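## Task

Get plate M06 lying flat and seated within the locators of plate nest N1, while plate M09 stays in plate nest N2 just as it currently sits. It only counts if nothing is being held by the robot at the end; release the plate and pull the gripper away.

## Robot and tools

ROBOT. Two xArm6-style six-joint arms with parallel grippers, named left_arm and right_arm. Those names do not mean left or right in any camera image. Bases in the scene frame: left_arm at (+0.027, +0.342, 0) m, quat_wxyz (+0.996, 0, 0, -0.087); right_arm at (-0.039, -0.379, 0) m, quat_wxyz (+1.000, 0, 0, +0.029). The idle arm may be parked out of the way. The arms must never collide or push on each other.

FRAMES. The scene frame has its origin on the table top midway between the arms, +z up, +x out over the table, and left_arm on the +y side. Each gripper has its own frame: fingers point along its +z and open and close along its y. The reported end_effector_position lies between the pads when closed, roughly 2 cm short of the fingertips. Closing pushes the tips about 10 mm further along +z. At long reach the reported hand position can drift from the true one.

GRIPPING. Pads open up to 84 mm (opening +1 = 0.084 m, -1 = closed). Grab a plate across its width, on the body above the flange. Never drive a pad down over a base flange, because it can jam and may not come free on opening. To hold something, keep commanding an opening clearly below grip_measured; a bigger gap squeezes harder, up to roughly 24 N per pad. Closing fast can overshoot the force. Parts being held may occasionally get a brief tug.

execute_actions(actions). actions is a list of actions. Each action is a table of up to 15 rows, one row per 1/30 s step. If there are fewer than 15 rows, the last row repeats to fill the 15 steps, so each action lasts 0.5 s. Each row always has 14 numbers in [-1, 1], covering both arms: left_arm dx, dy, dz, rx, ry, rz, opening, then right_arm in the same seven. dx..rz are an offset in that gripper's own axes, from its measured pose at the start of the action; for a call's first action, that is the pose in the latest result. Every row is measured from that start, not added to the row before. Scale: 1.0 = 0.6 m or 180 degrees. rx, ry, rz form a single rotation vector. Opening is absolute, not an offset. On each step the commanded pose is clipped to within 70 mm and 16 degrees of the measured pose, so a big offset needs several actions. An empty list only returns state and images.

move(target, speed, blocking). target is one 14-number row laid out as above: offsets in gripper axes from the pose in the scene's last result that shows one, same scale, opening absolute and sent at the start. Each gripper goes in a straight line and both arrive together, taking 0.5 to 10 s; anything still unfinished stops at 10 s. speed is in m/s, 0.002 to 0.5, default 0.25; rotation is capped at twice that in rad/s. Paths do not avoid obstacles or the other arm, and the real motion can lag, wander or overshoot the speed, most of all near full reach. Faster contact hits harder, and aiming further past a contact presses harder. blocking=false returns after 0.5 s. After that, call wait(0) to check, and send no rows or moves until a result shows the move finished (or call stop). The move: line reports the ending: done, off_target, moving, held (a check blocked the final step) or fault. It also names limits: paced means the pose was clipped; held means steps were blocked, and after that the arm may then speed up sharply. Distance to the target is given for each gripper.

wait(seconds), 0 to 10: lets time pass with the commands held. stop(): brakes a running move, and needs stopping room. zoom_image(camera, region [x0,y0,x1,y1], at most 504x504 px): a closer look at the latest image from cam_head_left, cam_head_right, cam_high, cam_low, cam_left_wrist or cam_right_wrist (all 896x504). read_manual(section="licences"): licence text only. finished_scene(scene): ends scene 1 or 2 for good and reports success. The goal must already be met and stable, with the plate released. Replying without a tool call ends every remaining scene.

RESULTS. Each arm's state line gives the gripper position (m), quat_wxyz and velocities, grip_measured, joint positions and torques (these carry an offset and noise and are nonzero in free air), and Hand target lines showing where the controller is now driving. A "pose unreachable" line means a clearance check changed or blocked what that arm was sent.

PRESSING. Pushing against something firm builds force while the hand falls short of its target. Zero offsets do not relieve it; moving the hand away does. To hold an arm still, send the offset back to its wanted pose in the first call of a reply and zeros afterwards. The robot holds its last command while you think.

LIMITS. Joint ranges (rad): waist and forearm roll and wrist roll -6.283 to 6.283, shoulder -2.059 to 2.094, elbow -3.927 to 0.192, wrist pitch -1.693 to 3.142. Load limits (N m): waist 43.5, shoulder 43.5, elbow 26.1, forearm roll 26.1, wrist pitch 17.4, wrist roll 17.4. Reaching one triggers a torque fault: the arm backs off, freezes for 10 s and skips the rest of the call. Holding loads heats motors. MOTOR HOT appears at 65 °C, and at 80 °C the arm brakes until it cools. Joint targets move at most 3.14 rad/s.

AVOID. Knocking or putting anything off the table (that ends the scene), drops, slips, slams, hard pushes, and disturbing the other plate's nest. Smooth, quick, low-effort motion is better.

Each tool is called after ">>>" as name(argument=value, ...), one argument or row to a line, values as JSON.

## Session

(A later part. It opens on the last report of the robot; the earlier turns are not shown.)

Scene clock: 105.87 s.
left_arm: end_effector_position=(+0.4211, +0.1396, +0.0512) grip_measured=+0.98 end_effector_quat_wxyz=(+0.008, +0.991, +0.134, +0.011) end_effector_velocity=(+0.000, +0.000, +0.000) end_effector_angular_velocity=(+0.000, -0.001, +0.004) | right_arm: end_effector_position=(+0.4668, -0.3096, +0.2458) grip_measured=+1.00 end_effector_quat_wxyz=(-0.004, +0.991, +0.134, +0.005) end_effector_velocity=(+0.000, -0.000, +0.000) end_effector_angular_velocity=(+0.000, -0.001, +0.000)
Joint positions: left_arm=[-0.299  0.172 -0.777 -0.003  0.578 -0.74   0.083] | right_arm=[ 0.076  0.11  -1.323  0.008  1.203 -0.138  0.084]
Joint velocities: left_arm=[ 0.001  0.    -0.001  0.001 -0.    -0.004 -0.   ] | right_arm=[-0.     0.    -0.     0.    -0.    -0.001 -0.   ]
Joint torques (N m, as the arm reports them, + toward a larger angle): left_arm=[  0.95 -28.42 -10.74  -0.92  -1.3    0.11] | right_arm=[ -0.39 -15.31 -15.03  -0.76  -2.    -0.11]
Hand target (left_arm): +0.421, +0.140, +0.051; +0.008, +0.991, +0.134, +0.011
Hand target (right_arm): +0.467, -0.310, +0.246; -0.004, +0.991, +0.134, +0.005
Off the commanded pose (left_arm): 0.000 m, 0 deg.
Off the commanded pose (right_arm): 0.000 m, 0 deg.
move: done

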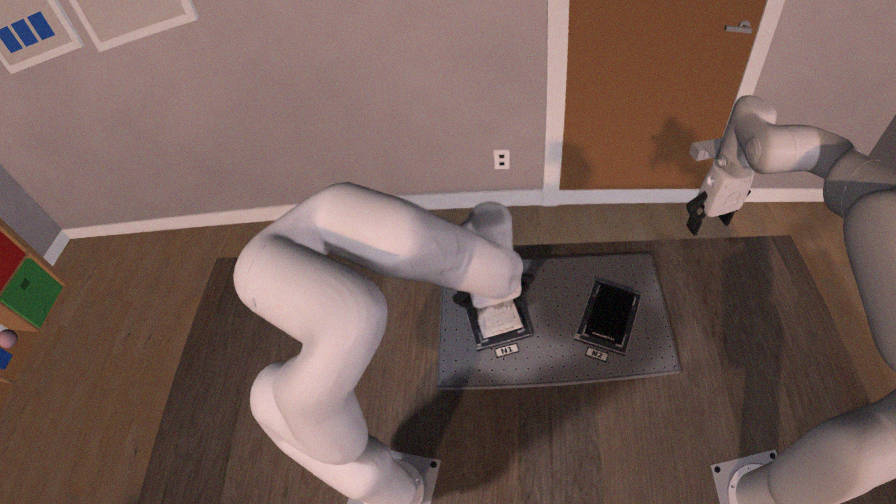

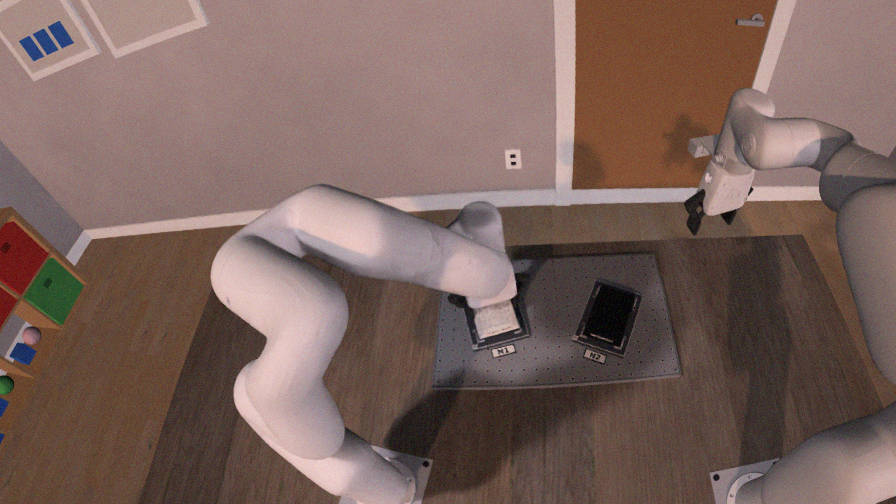

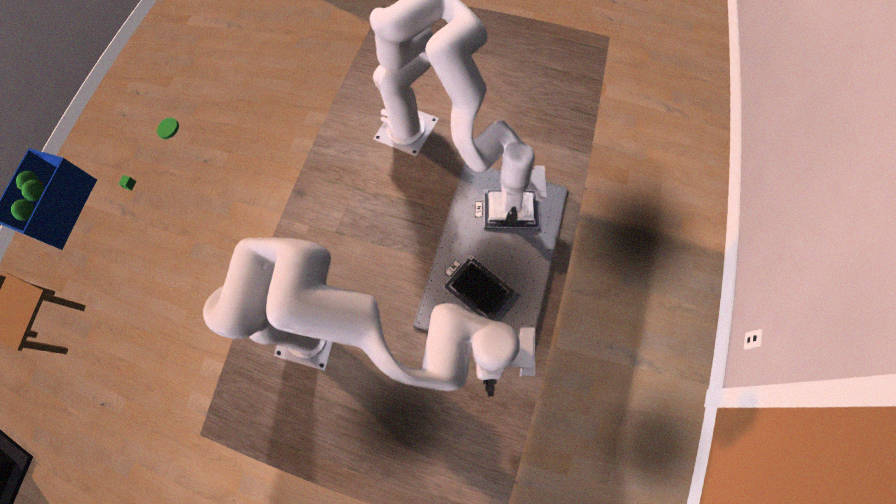

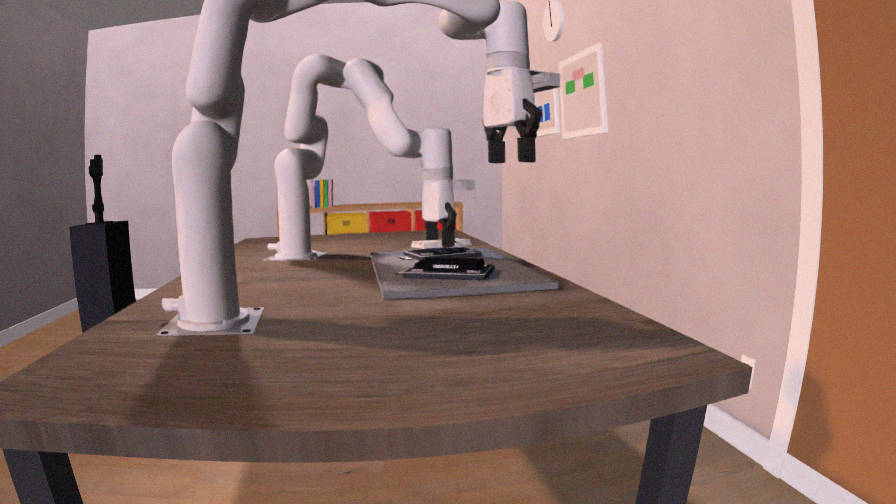

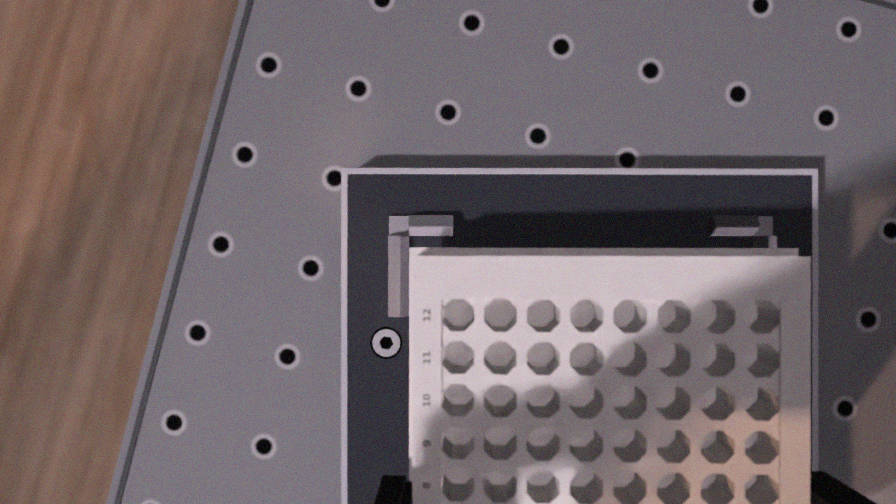

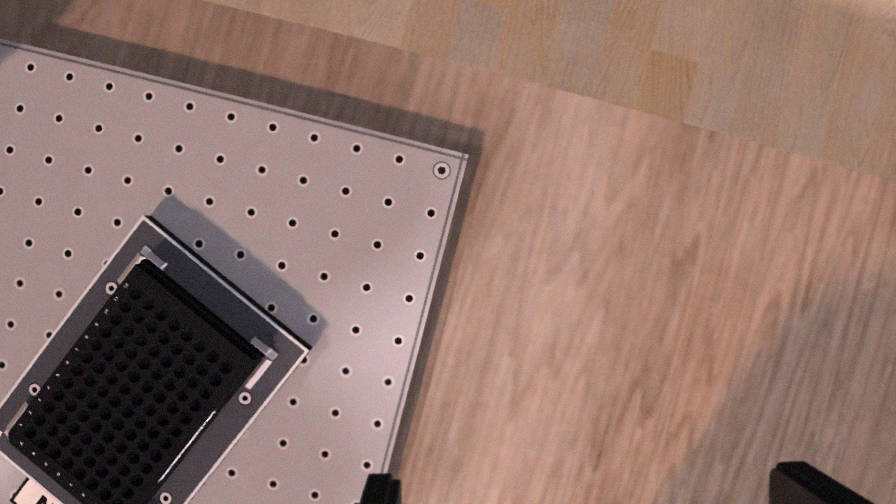

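>>> move(
  target=[0.005,0,0.012,0,0,0,0.3,0,0,0,0,0,0,1],
  speed=0.01,
)

>>> zoom_image(
  camera="cam_low",
  region=[390,210,510,280],
)

Scene clock: 114.10 s.
left_arm: end_effector_position=(+0.4242, +0.1403, +0.0440) grip_measured=+0.98 end_effector_quat_wxyz=(+0.008, +0.991, +0.134, +0.010) end_effector_velocity=(+0.000, -0.000, +0.001) end_effector_angular_velocity=(-0.001, -0.000, +0.003) | right_arm: end_effector_position=(+0.4668, -0.3096, +0.2458) grip_measured=+1.00 end_effector_quat_wxyz=(-0.004, +0.991, +0.134, +0.005) end_effector_velocity=(-0.000, -0.000, -0.001) end_effector_angular_velocity=(-0.000, +0.002, -0.000)
Joint positions: left_arm=[-0.294  0.196 -0.784 -0.003  0.561 -0.735  0.083] | right_arm=[ 0.076  0.11  -1.323  0.008  1.203 -0.138  0.084]
Joint velocities: left_arm=[ 0.    -0.    -0.001 -0.002  0.001 -0.001  0.   ] | right_arm=[-0.    -0.     0.001  0.     0.001 -0.001  0.   ]
Joint torques (N m, as the arm reports them, + toward a larger angle): left_arm=[  0.52 -28.36 -10.78  -0.93  -1.04   0.09] | right_arm=[ -0.19 -15.05 -15.14  -0.91  -2.04   0.16]
Hand target (left_arm): +0.424, +0.140, +0.044; +0.008, +0.991, +0.134, +0.011
Hand target (right_arm): +0.467, -0.310, +0.246; -0.004, +0.991, +0.134, +0.005
Off the commanded pose (left_arm): 0.000 m, 0 deg.
Off the commanded pose (right_arm): 0.000 m, 0 deg.
move: done

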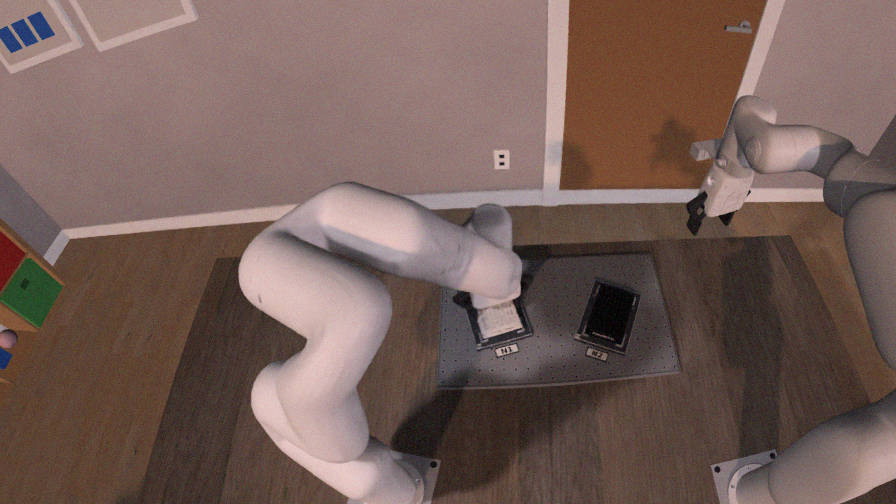

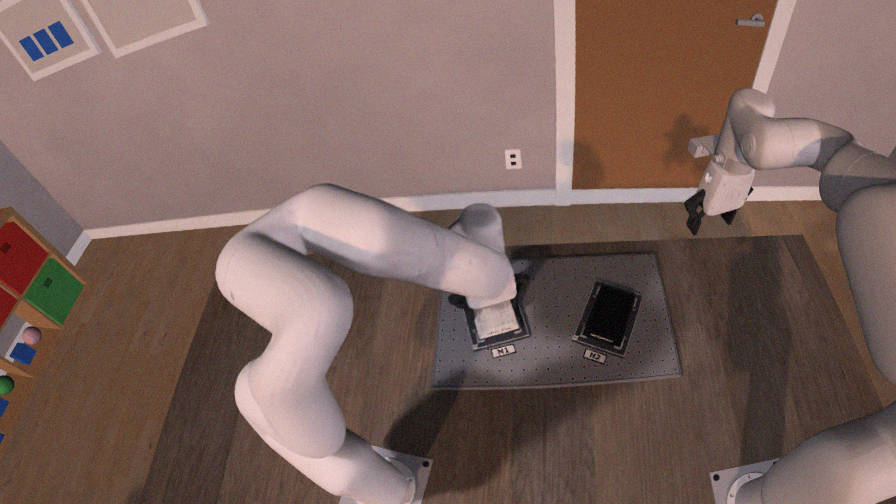

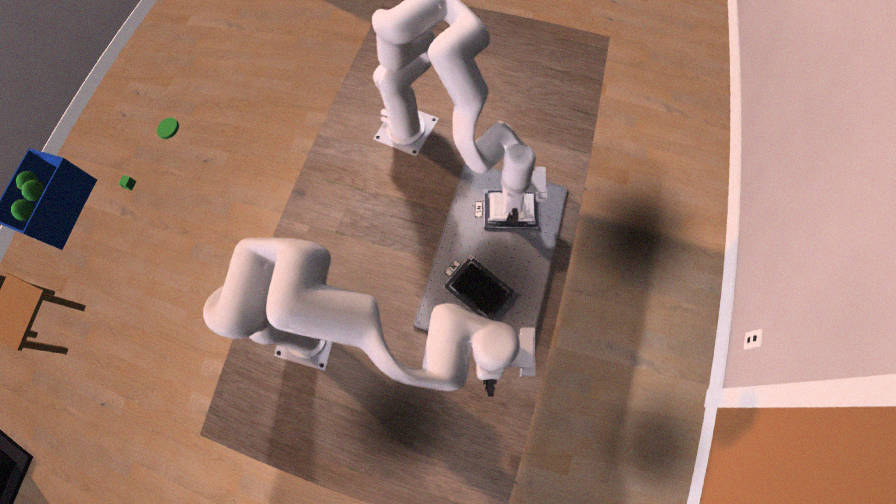

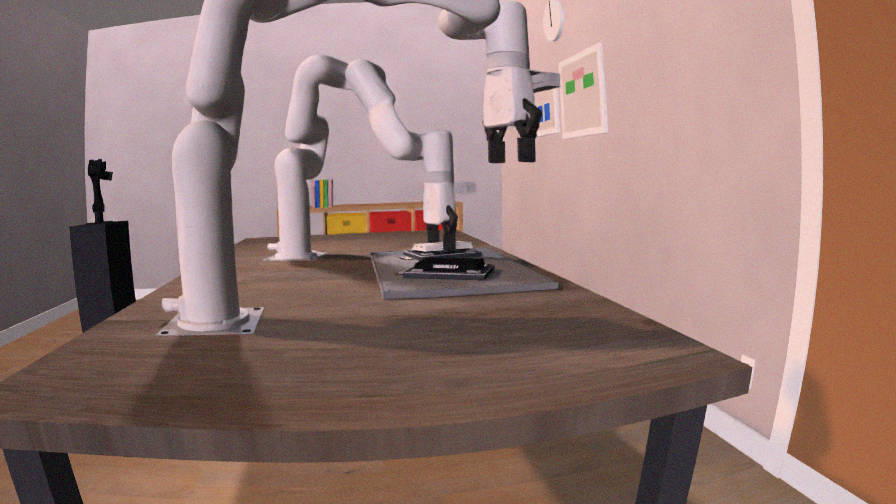

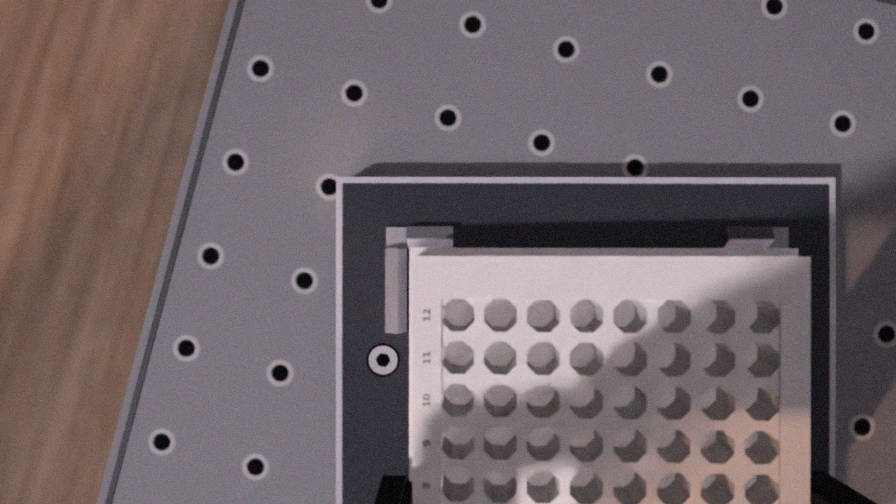

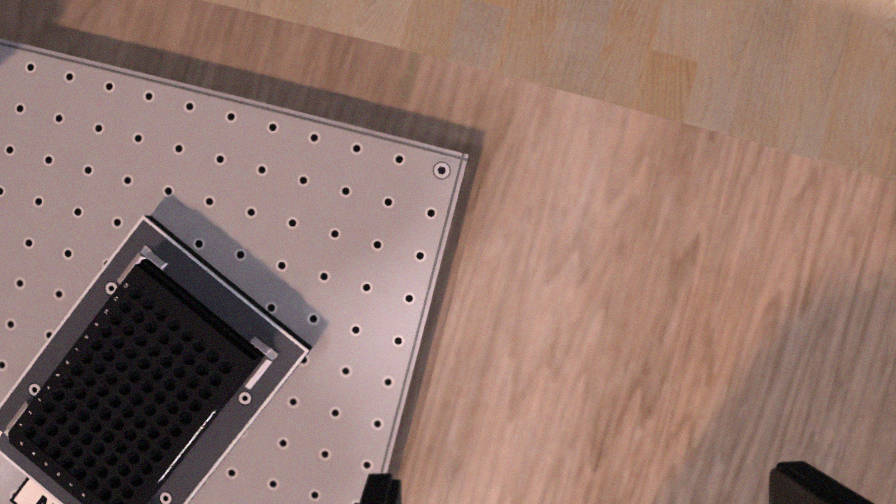

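Region (390, 210, 510, 280) of cam_low's 896x504 image, scaled by 4.200, with more detail than that image has; it fills the top 294 rows of this view, and the rest is white.

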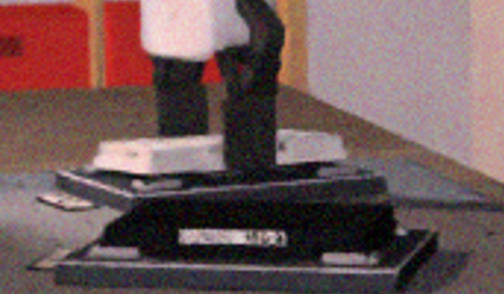

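>>> move(
  target=[0,0,0.014,0,0,0,0.3,0,0,0,0,0,0,1],
  speed=0.006,
)

>>> zoom_image(
  camera="cam_low",
  region=[390,210,510,280],
)

Scene clock: 119.53 s.
left_arm: end_effector_position=(+0.4255, +0.1396, +0.0380) grip_measured=+0.99 end_effector_quat_wxyz=(+0.010, +0.991, +0.134, +0.012) end_effector_velocity=(-0.000, +0.000, -0.000) end_effector_angular_velocity=(-0.002, -0.004, -0.001) | right_arm: end_effector_position=(+0.4668, -0.3096, +0.2458) grip_measured=+1.00 end_effector_quat_wxyz=(-0.004, +0.991, +0.134, +0.005) end_effector_velocity=(-0.000, -0.000, -0.000) end_effector_angular_velocity=(+0.000, +0.000, -0.001)
Joint positions: left_arm=[-0.295  0.214 -0.783 -0.003  0.538 -0.735  0.084] | right_arm=[ 0.076  0.11  -1.323  0.008  1.203 -0.138  0.084]
Joint velocities: left_arm=[ 0.    -0.002  0.006  0.    -0.008  0.001 -0.   ] | right_arm=[-0.     0.     0.     0.    -0.     0.001  0.   ]
Joint torques (N m, as the arm reports them, + toward a larger angle): left_arm=[ 1.7   0.11 -6.17 -1.21 -4.78  0.78] | right_arm=[  0.04 -15.53 -15.08  -0.77  -1.85   0.12]
Hand target (left_arm): +0.424, +0.140, +0.036; +0.008, +0.991, +0.134, +0.010
Hand target (right_arm): +0.467, -0.310, +0.246; -0.004, +0.991, +0.134, +0.005
Off the commanded pose (left_arm): 0.003 m, 0 deg.
Off the commanded pose (right_arm): 0.000 m, 0 deg.
move: done

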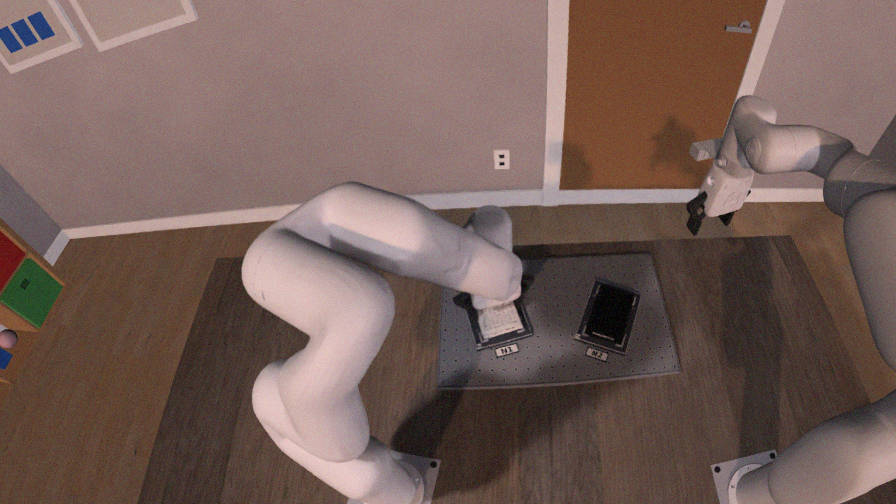

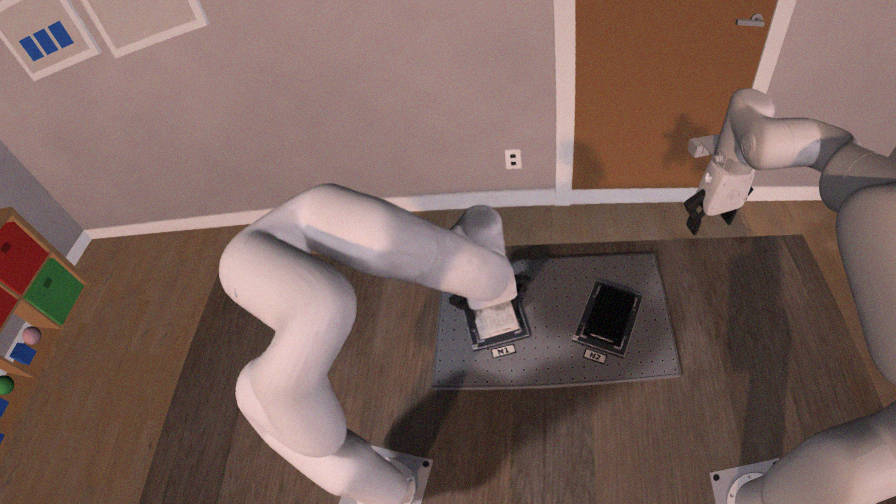

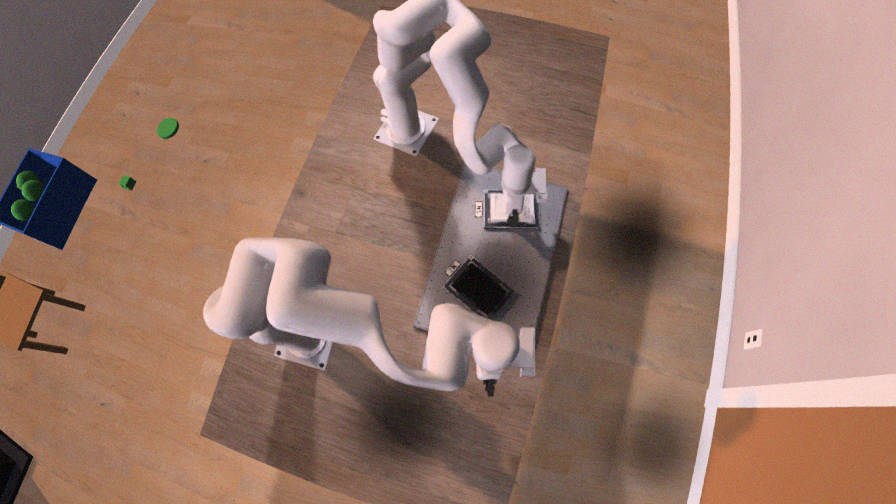

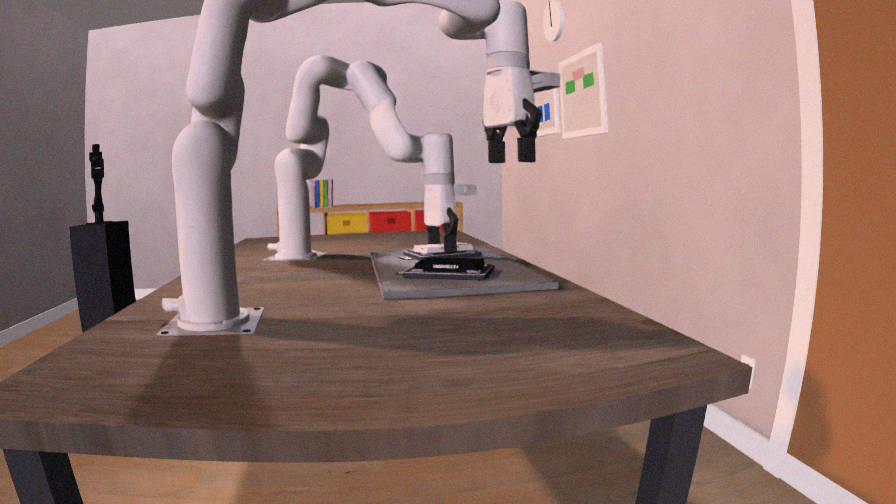

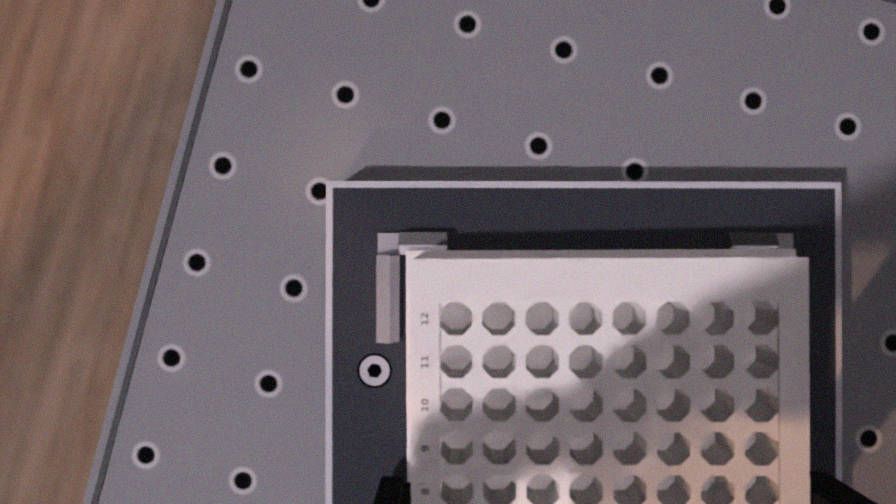

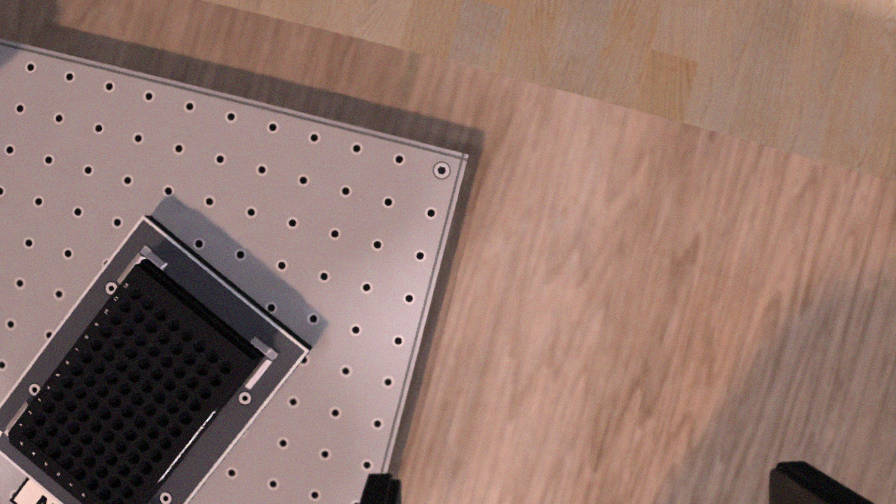

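Region (390, 210, 510, 280) of cam_low's 896x504 image, scaled by 4.200, with more detail than that image has; it fills the top 294 rows of this view, and the rest is white.

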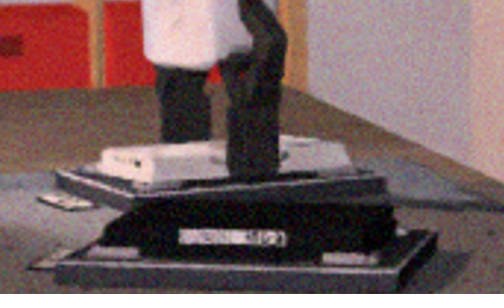

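>>> move(
  target=[0,0,-0.003,0,0,0,1,0,0,0,0,0,0,1],
  speed=0.01,
)

>>> move(
  target=[-0.08,0,-0.2,0,0,0,1,0,0,0,0,0,0,1],
  speed=0.1,
)

>>> zoom_image(
  camera="cam_left_wrist",
  region=[350,0,750,504],
)

>>> zoom_image(
  camera="cam_low",
  region=[390,210,510,280],
)

Scene clock: 124.83 s.
left_arm: end_effector_position=(+0.4252, +0.1397, +0.0391) grip_measured=+1.00 end_effector_quat_wxyz=(+0.009, +0.991, +0.134, +0.012) end_effector_velocity=(-0.000, +0.000, +0.001) end_effector_angular_velocity=(+0.000, +0.001, +0.001) | right_arm: end_effector_position=(+0.4668, -0.3096, +0.2458) grip_measured=+1.00 end_effector_quat_wxyz=(-0.004, +0.991, +0.134, +0.005) end_effector_velocity=(-0.000, -0.000, +0.000) end_effector_angular_velocity=(+0.000, +0.000, -0.003)
Joint positions: left_arm=[-0.295  0.211 -0.783 -0.003  0.542 -0.735  0.084] | right_arm=[ 0.076  0.11  -1.323  0.008  1.203 -0.138  0.084]
Joint velocities: left_arm=[-0.    -0.002  0.001 -0.     0.003 -0.001  0.   ] | right_arm=[-0.     0.    -0.     0.     0.     0.002  0.   ]
Joint torques (N m, as the arm reports them, + toward a larger angle): left_arm=[  2.31 -13.15  -7.07  -0.9   -2.07   0.8 ] | right_arm=[ -0.16 -14.51 -14.68  -0.81  -2.06   0.03]
Hand target (left_arm): +0.425, +0.140, +0.040; +0.010, +0.991, +0.134, +0.012
Hand target (right_arm): +0.467, -0.310, +0.246; -0.004, +0.991, +0.134, +0.005
Off the commanded pose (left_arm): 0.001 m, 0 deg.
Off the commanded pose (right_arm): 0.000 m, 0 deg.
move: done

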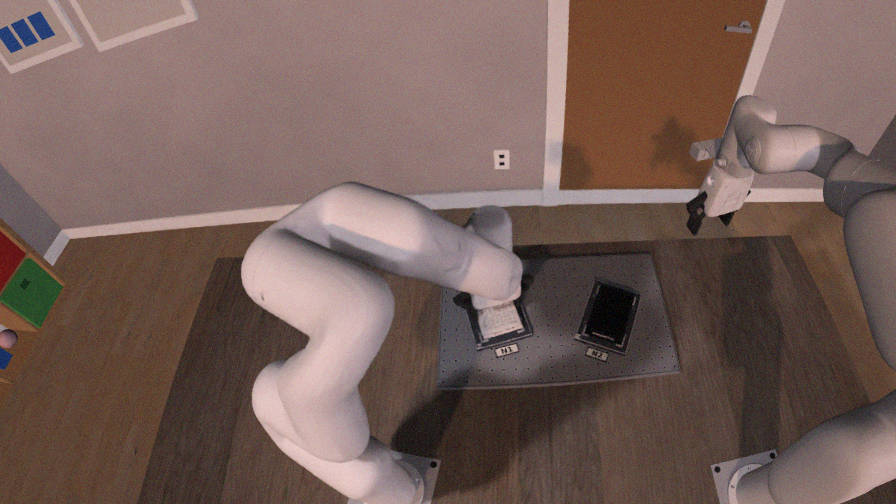

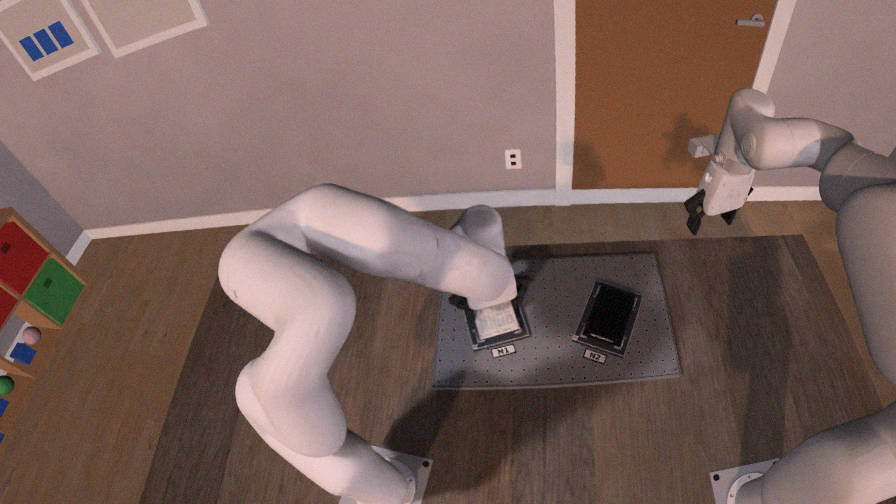

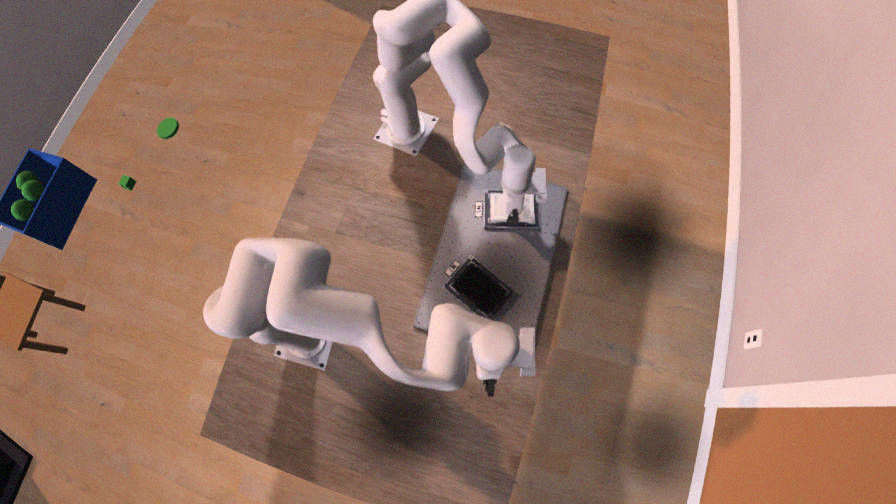

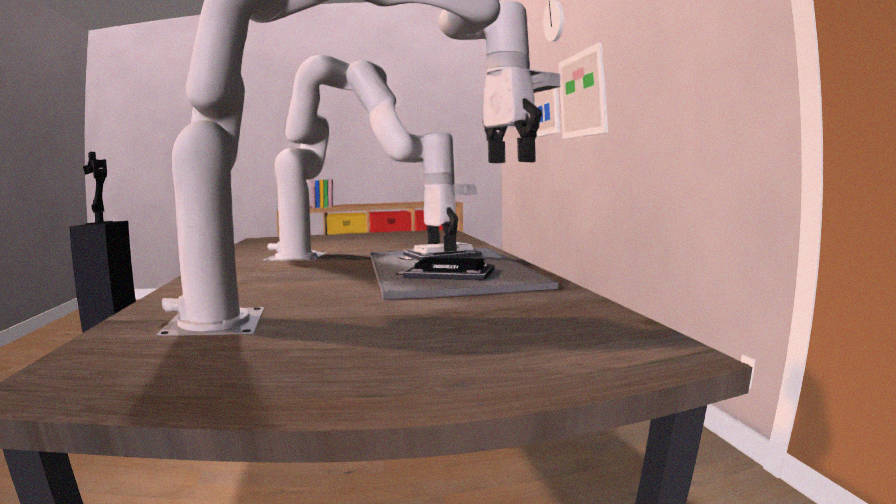

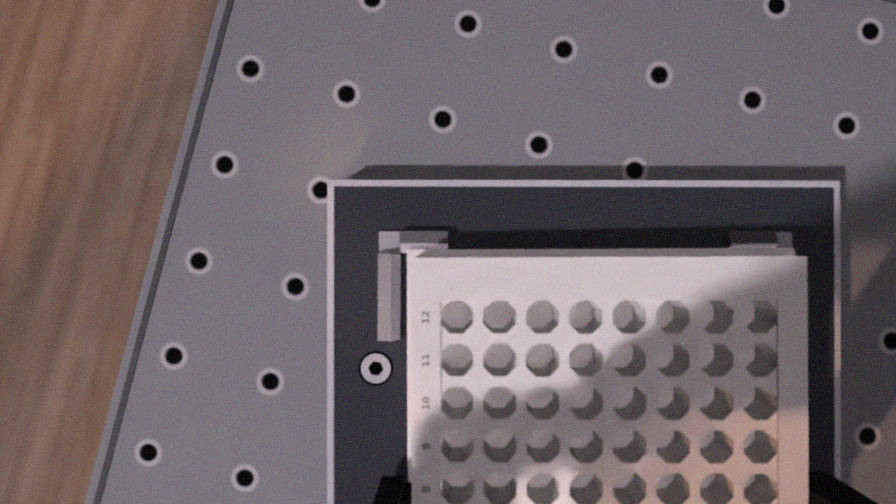

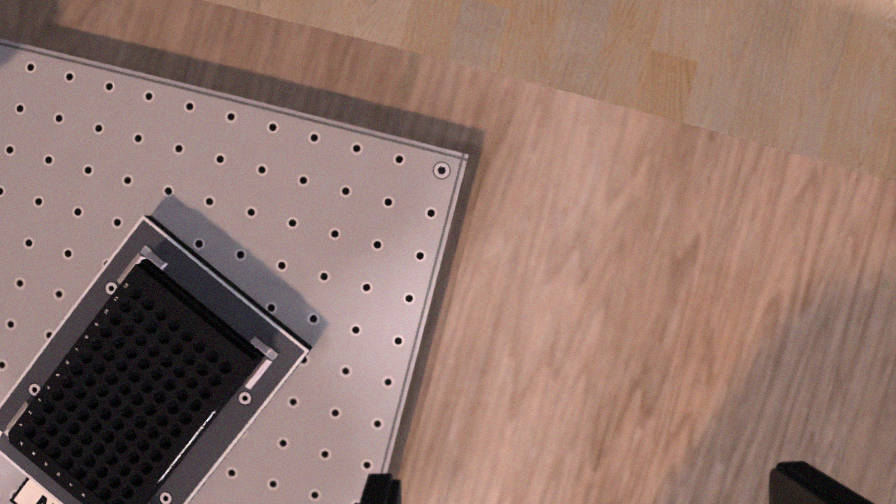

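Scene clock: 126.47 s.
left_arm: end_effector_position=(+0.3759, +0.1291, +0.1578) grip_measured=+1.00 end_effector_quat_wxyz=(+0.009, +0.991, +0.134, +0.012) end_effector_velocity=(-0.000, -0.000, +0.000) end_effector_angular_velocity=(+0.001, +0.001, -0.000) | right_arm: end_effector_position=(+0.4668, -0.3096, +0.2458) grip_measured=+1.00 end_effector_quat_wxyz=(-0.004, +0.991, +0.134, +0.005) end_effector_velocity=(+0.000, -0.000, +0.000) end_effector_angular_velocity=(-0.000, -0.000, +0.002)
Joint positions: left_arm=[-0.374 -0.161 -0.747  0.002  0.879 -0.819  0.084] | right_arm=[ 0.076  0.11  -1.323  0.008  1.203 -0.138  0.084]
Joint velocities: left_arm=[-0.    -0.    -0.001  0.     0.002 -0.     0.   ] | right_arm=[-0.    -0.    -0.    -0.    -0.    -0.002  0.   ]
Joint torques (N m, as the arm reports them, + toward a larger angle): left_arm=[  0.52 -22.22 -12.65  -0.79  -0.89   0.12] | right_arm=[ -0.44 -15.76 -14.91  -0.77  -1.9    0.2 ]
Hand target (left_arm): +0.376, +0.129, +0.158; +0.009, +0.991, +0.134, +0.012
Hand target (right_arm): +0.467, -0.310, +0.246; -0.004, +0.991, +0.134, +0.005
Off the commanded pose (left_arm): 0.000 m, 0 deg.
Off the commanded pose (right_arm): 0.000 m, 0 deg.
move: done

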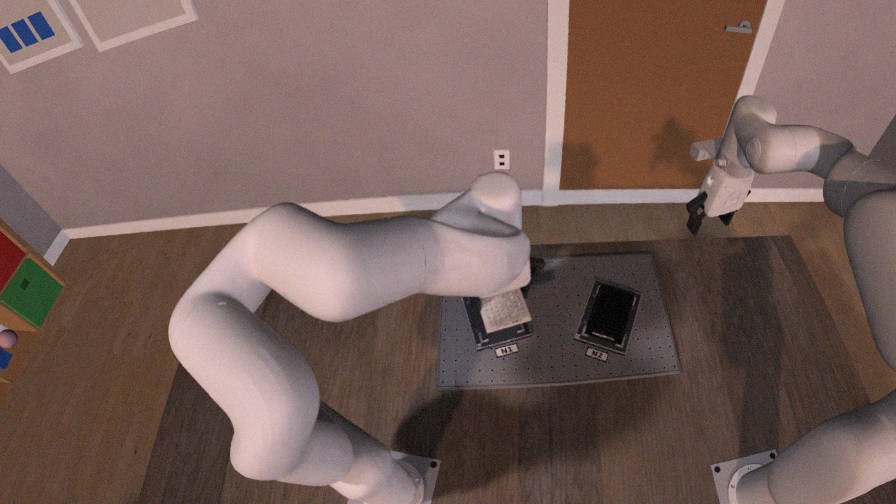

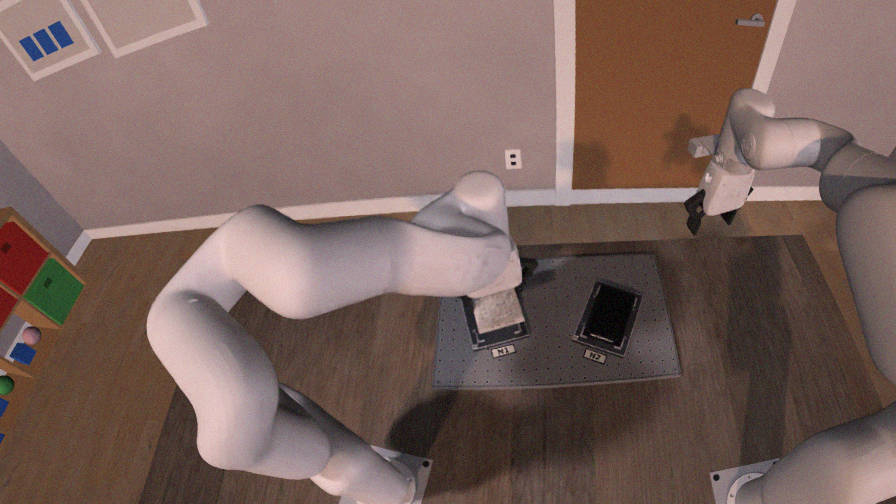

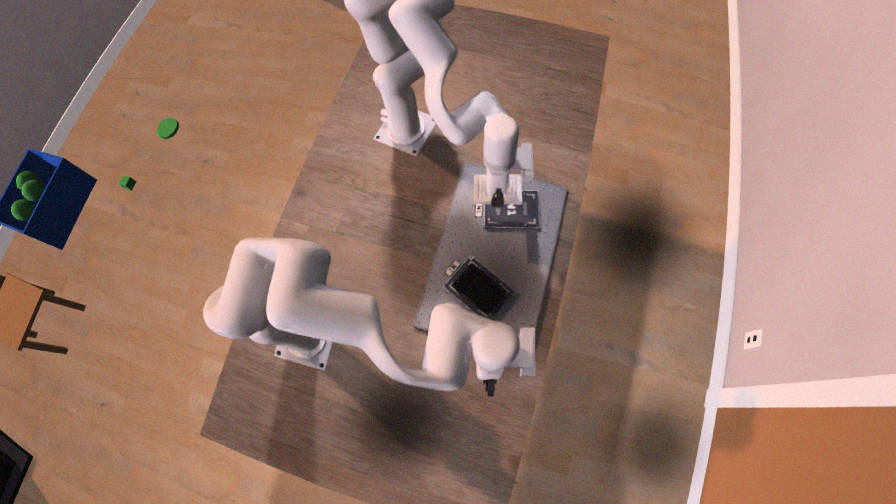

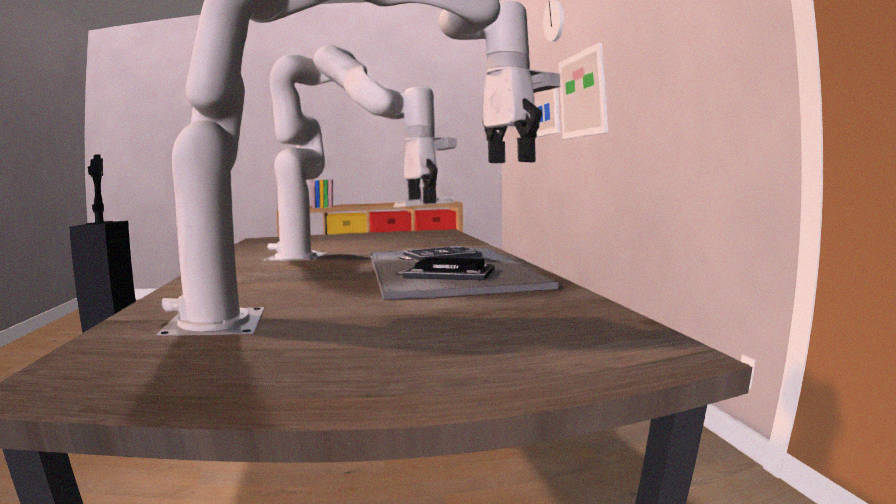

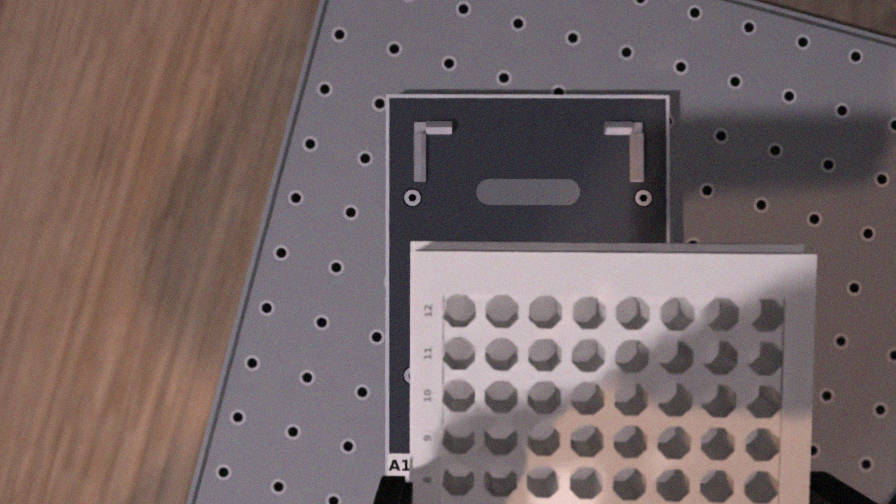

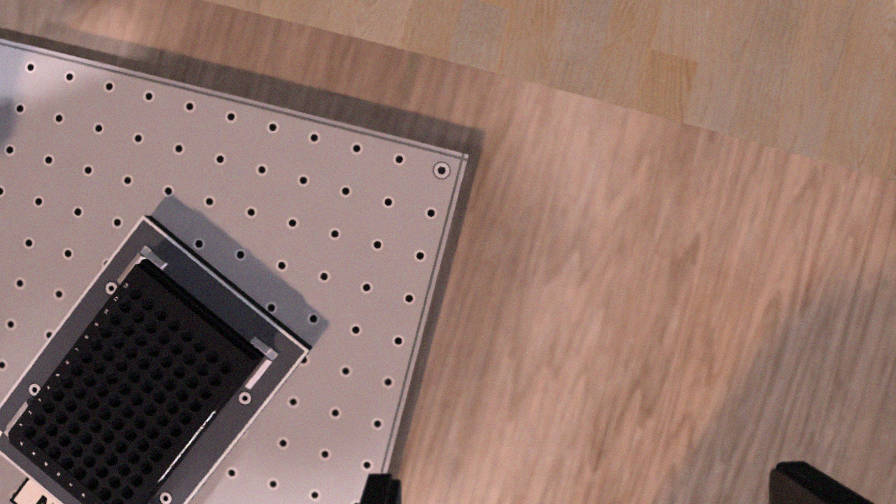

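Region (350, 0, 750, 504) of cam_left_wrist's 896x504 image, scaled by 1.000; it fills the left 400 columns of this view, and the rest is white.

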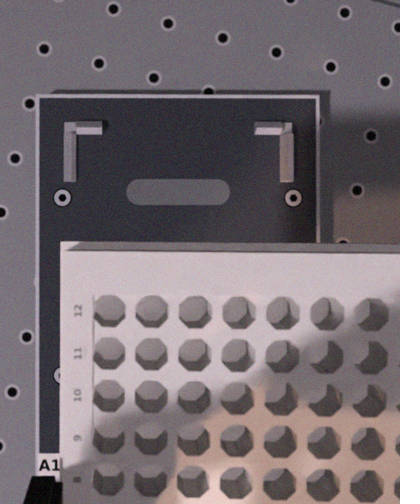

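Region (390, 210, 510, 280) of cam_low's 896x504 image, scaled by 4.200, with more detail than that image has; it fills the top 294 rows of this view, and the rest is white.

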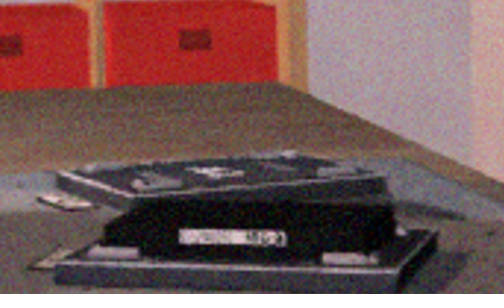

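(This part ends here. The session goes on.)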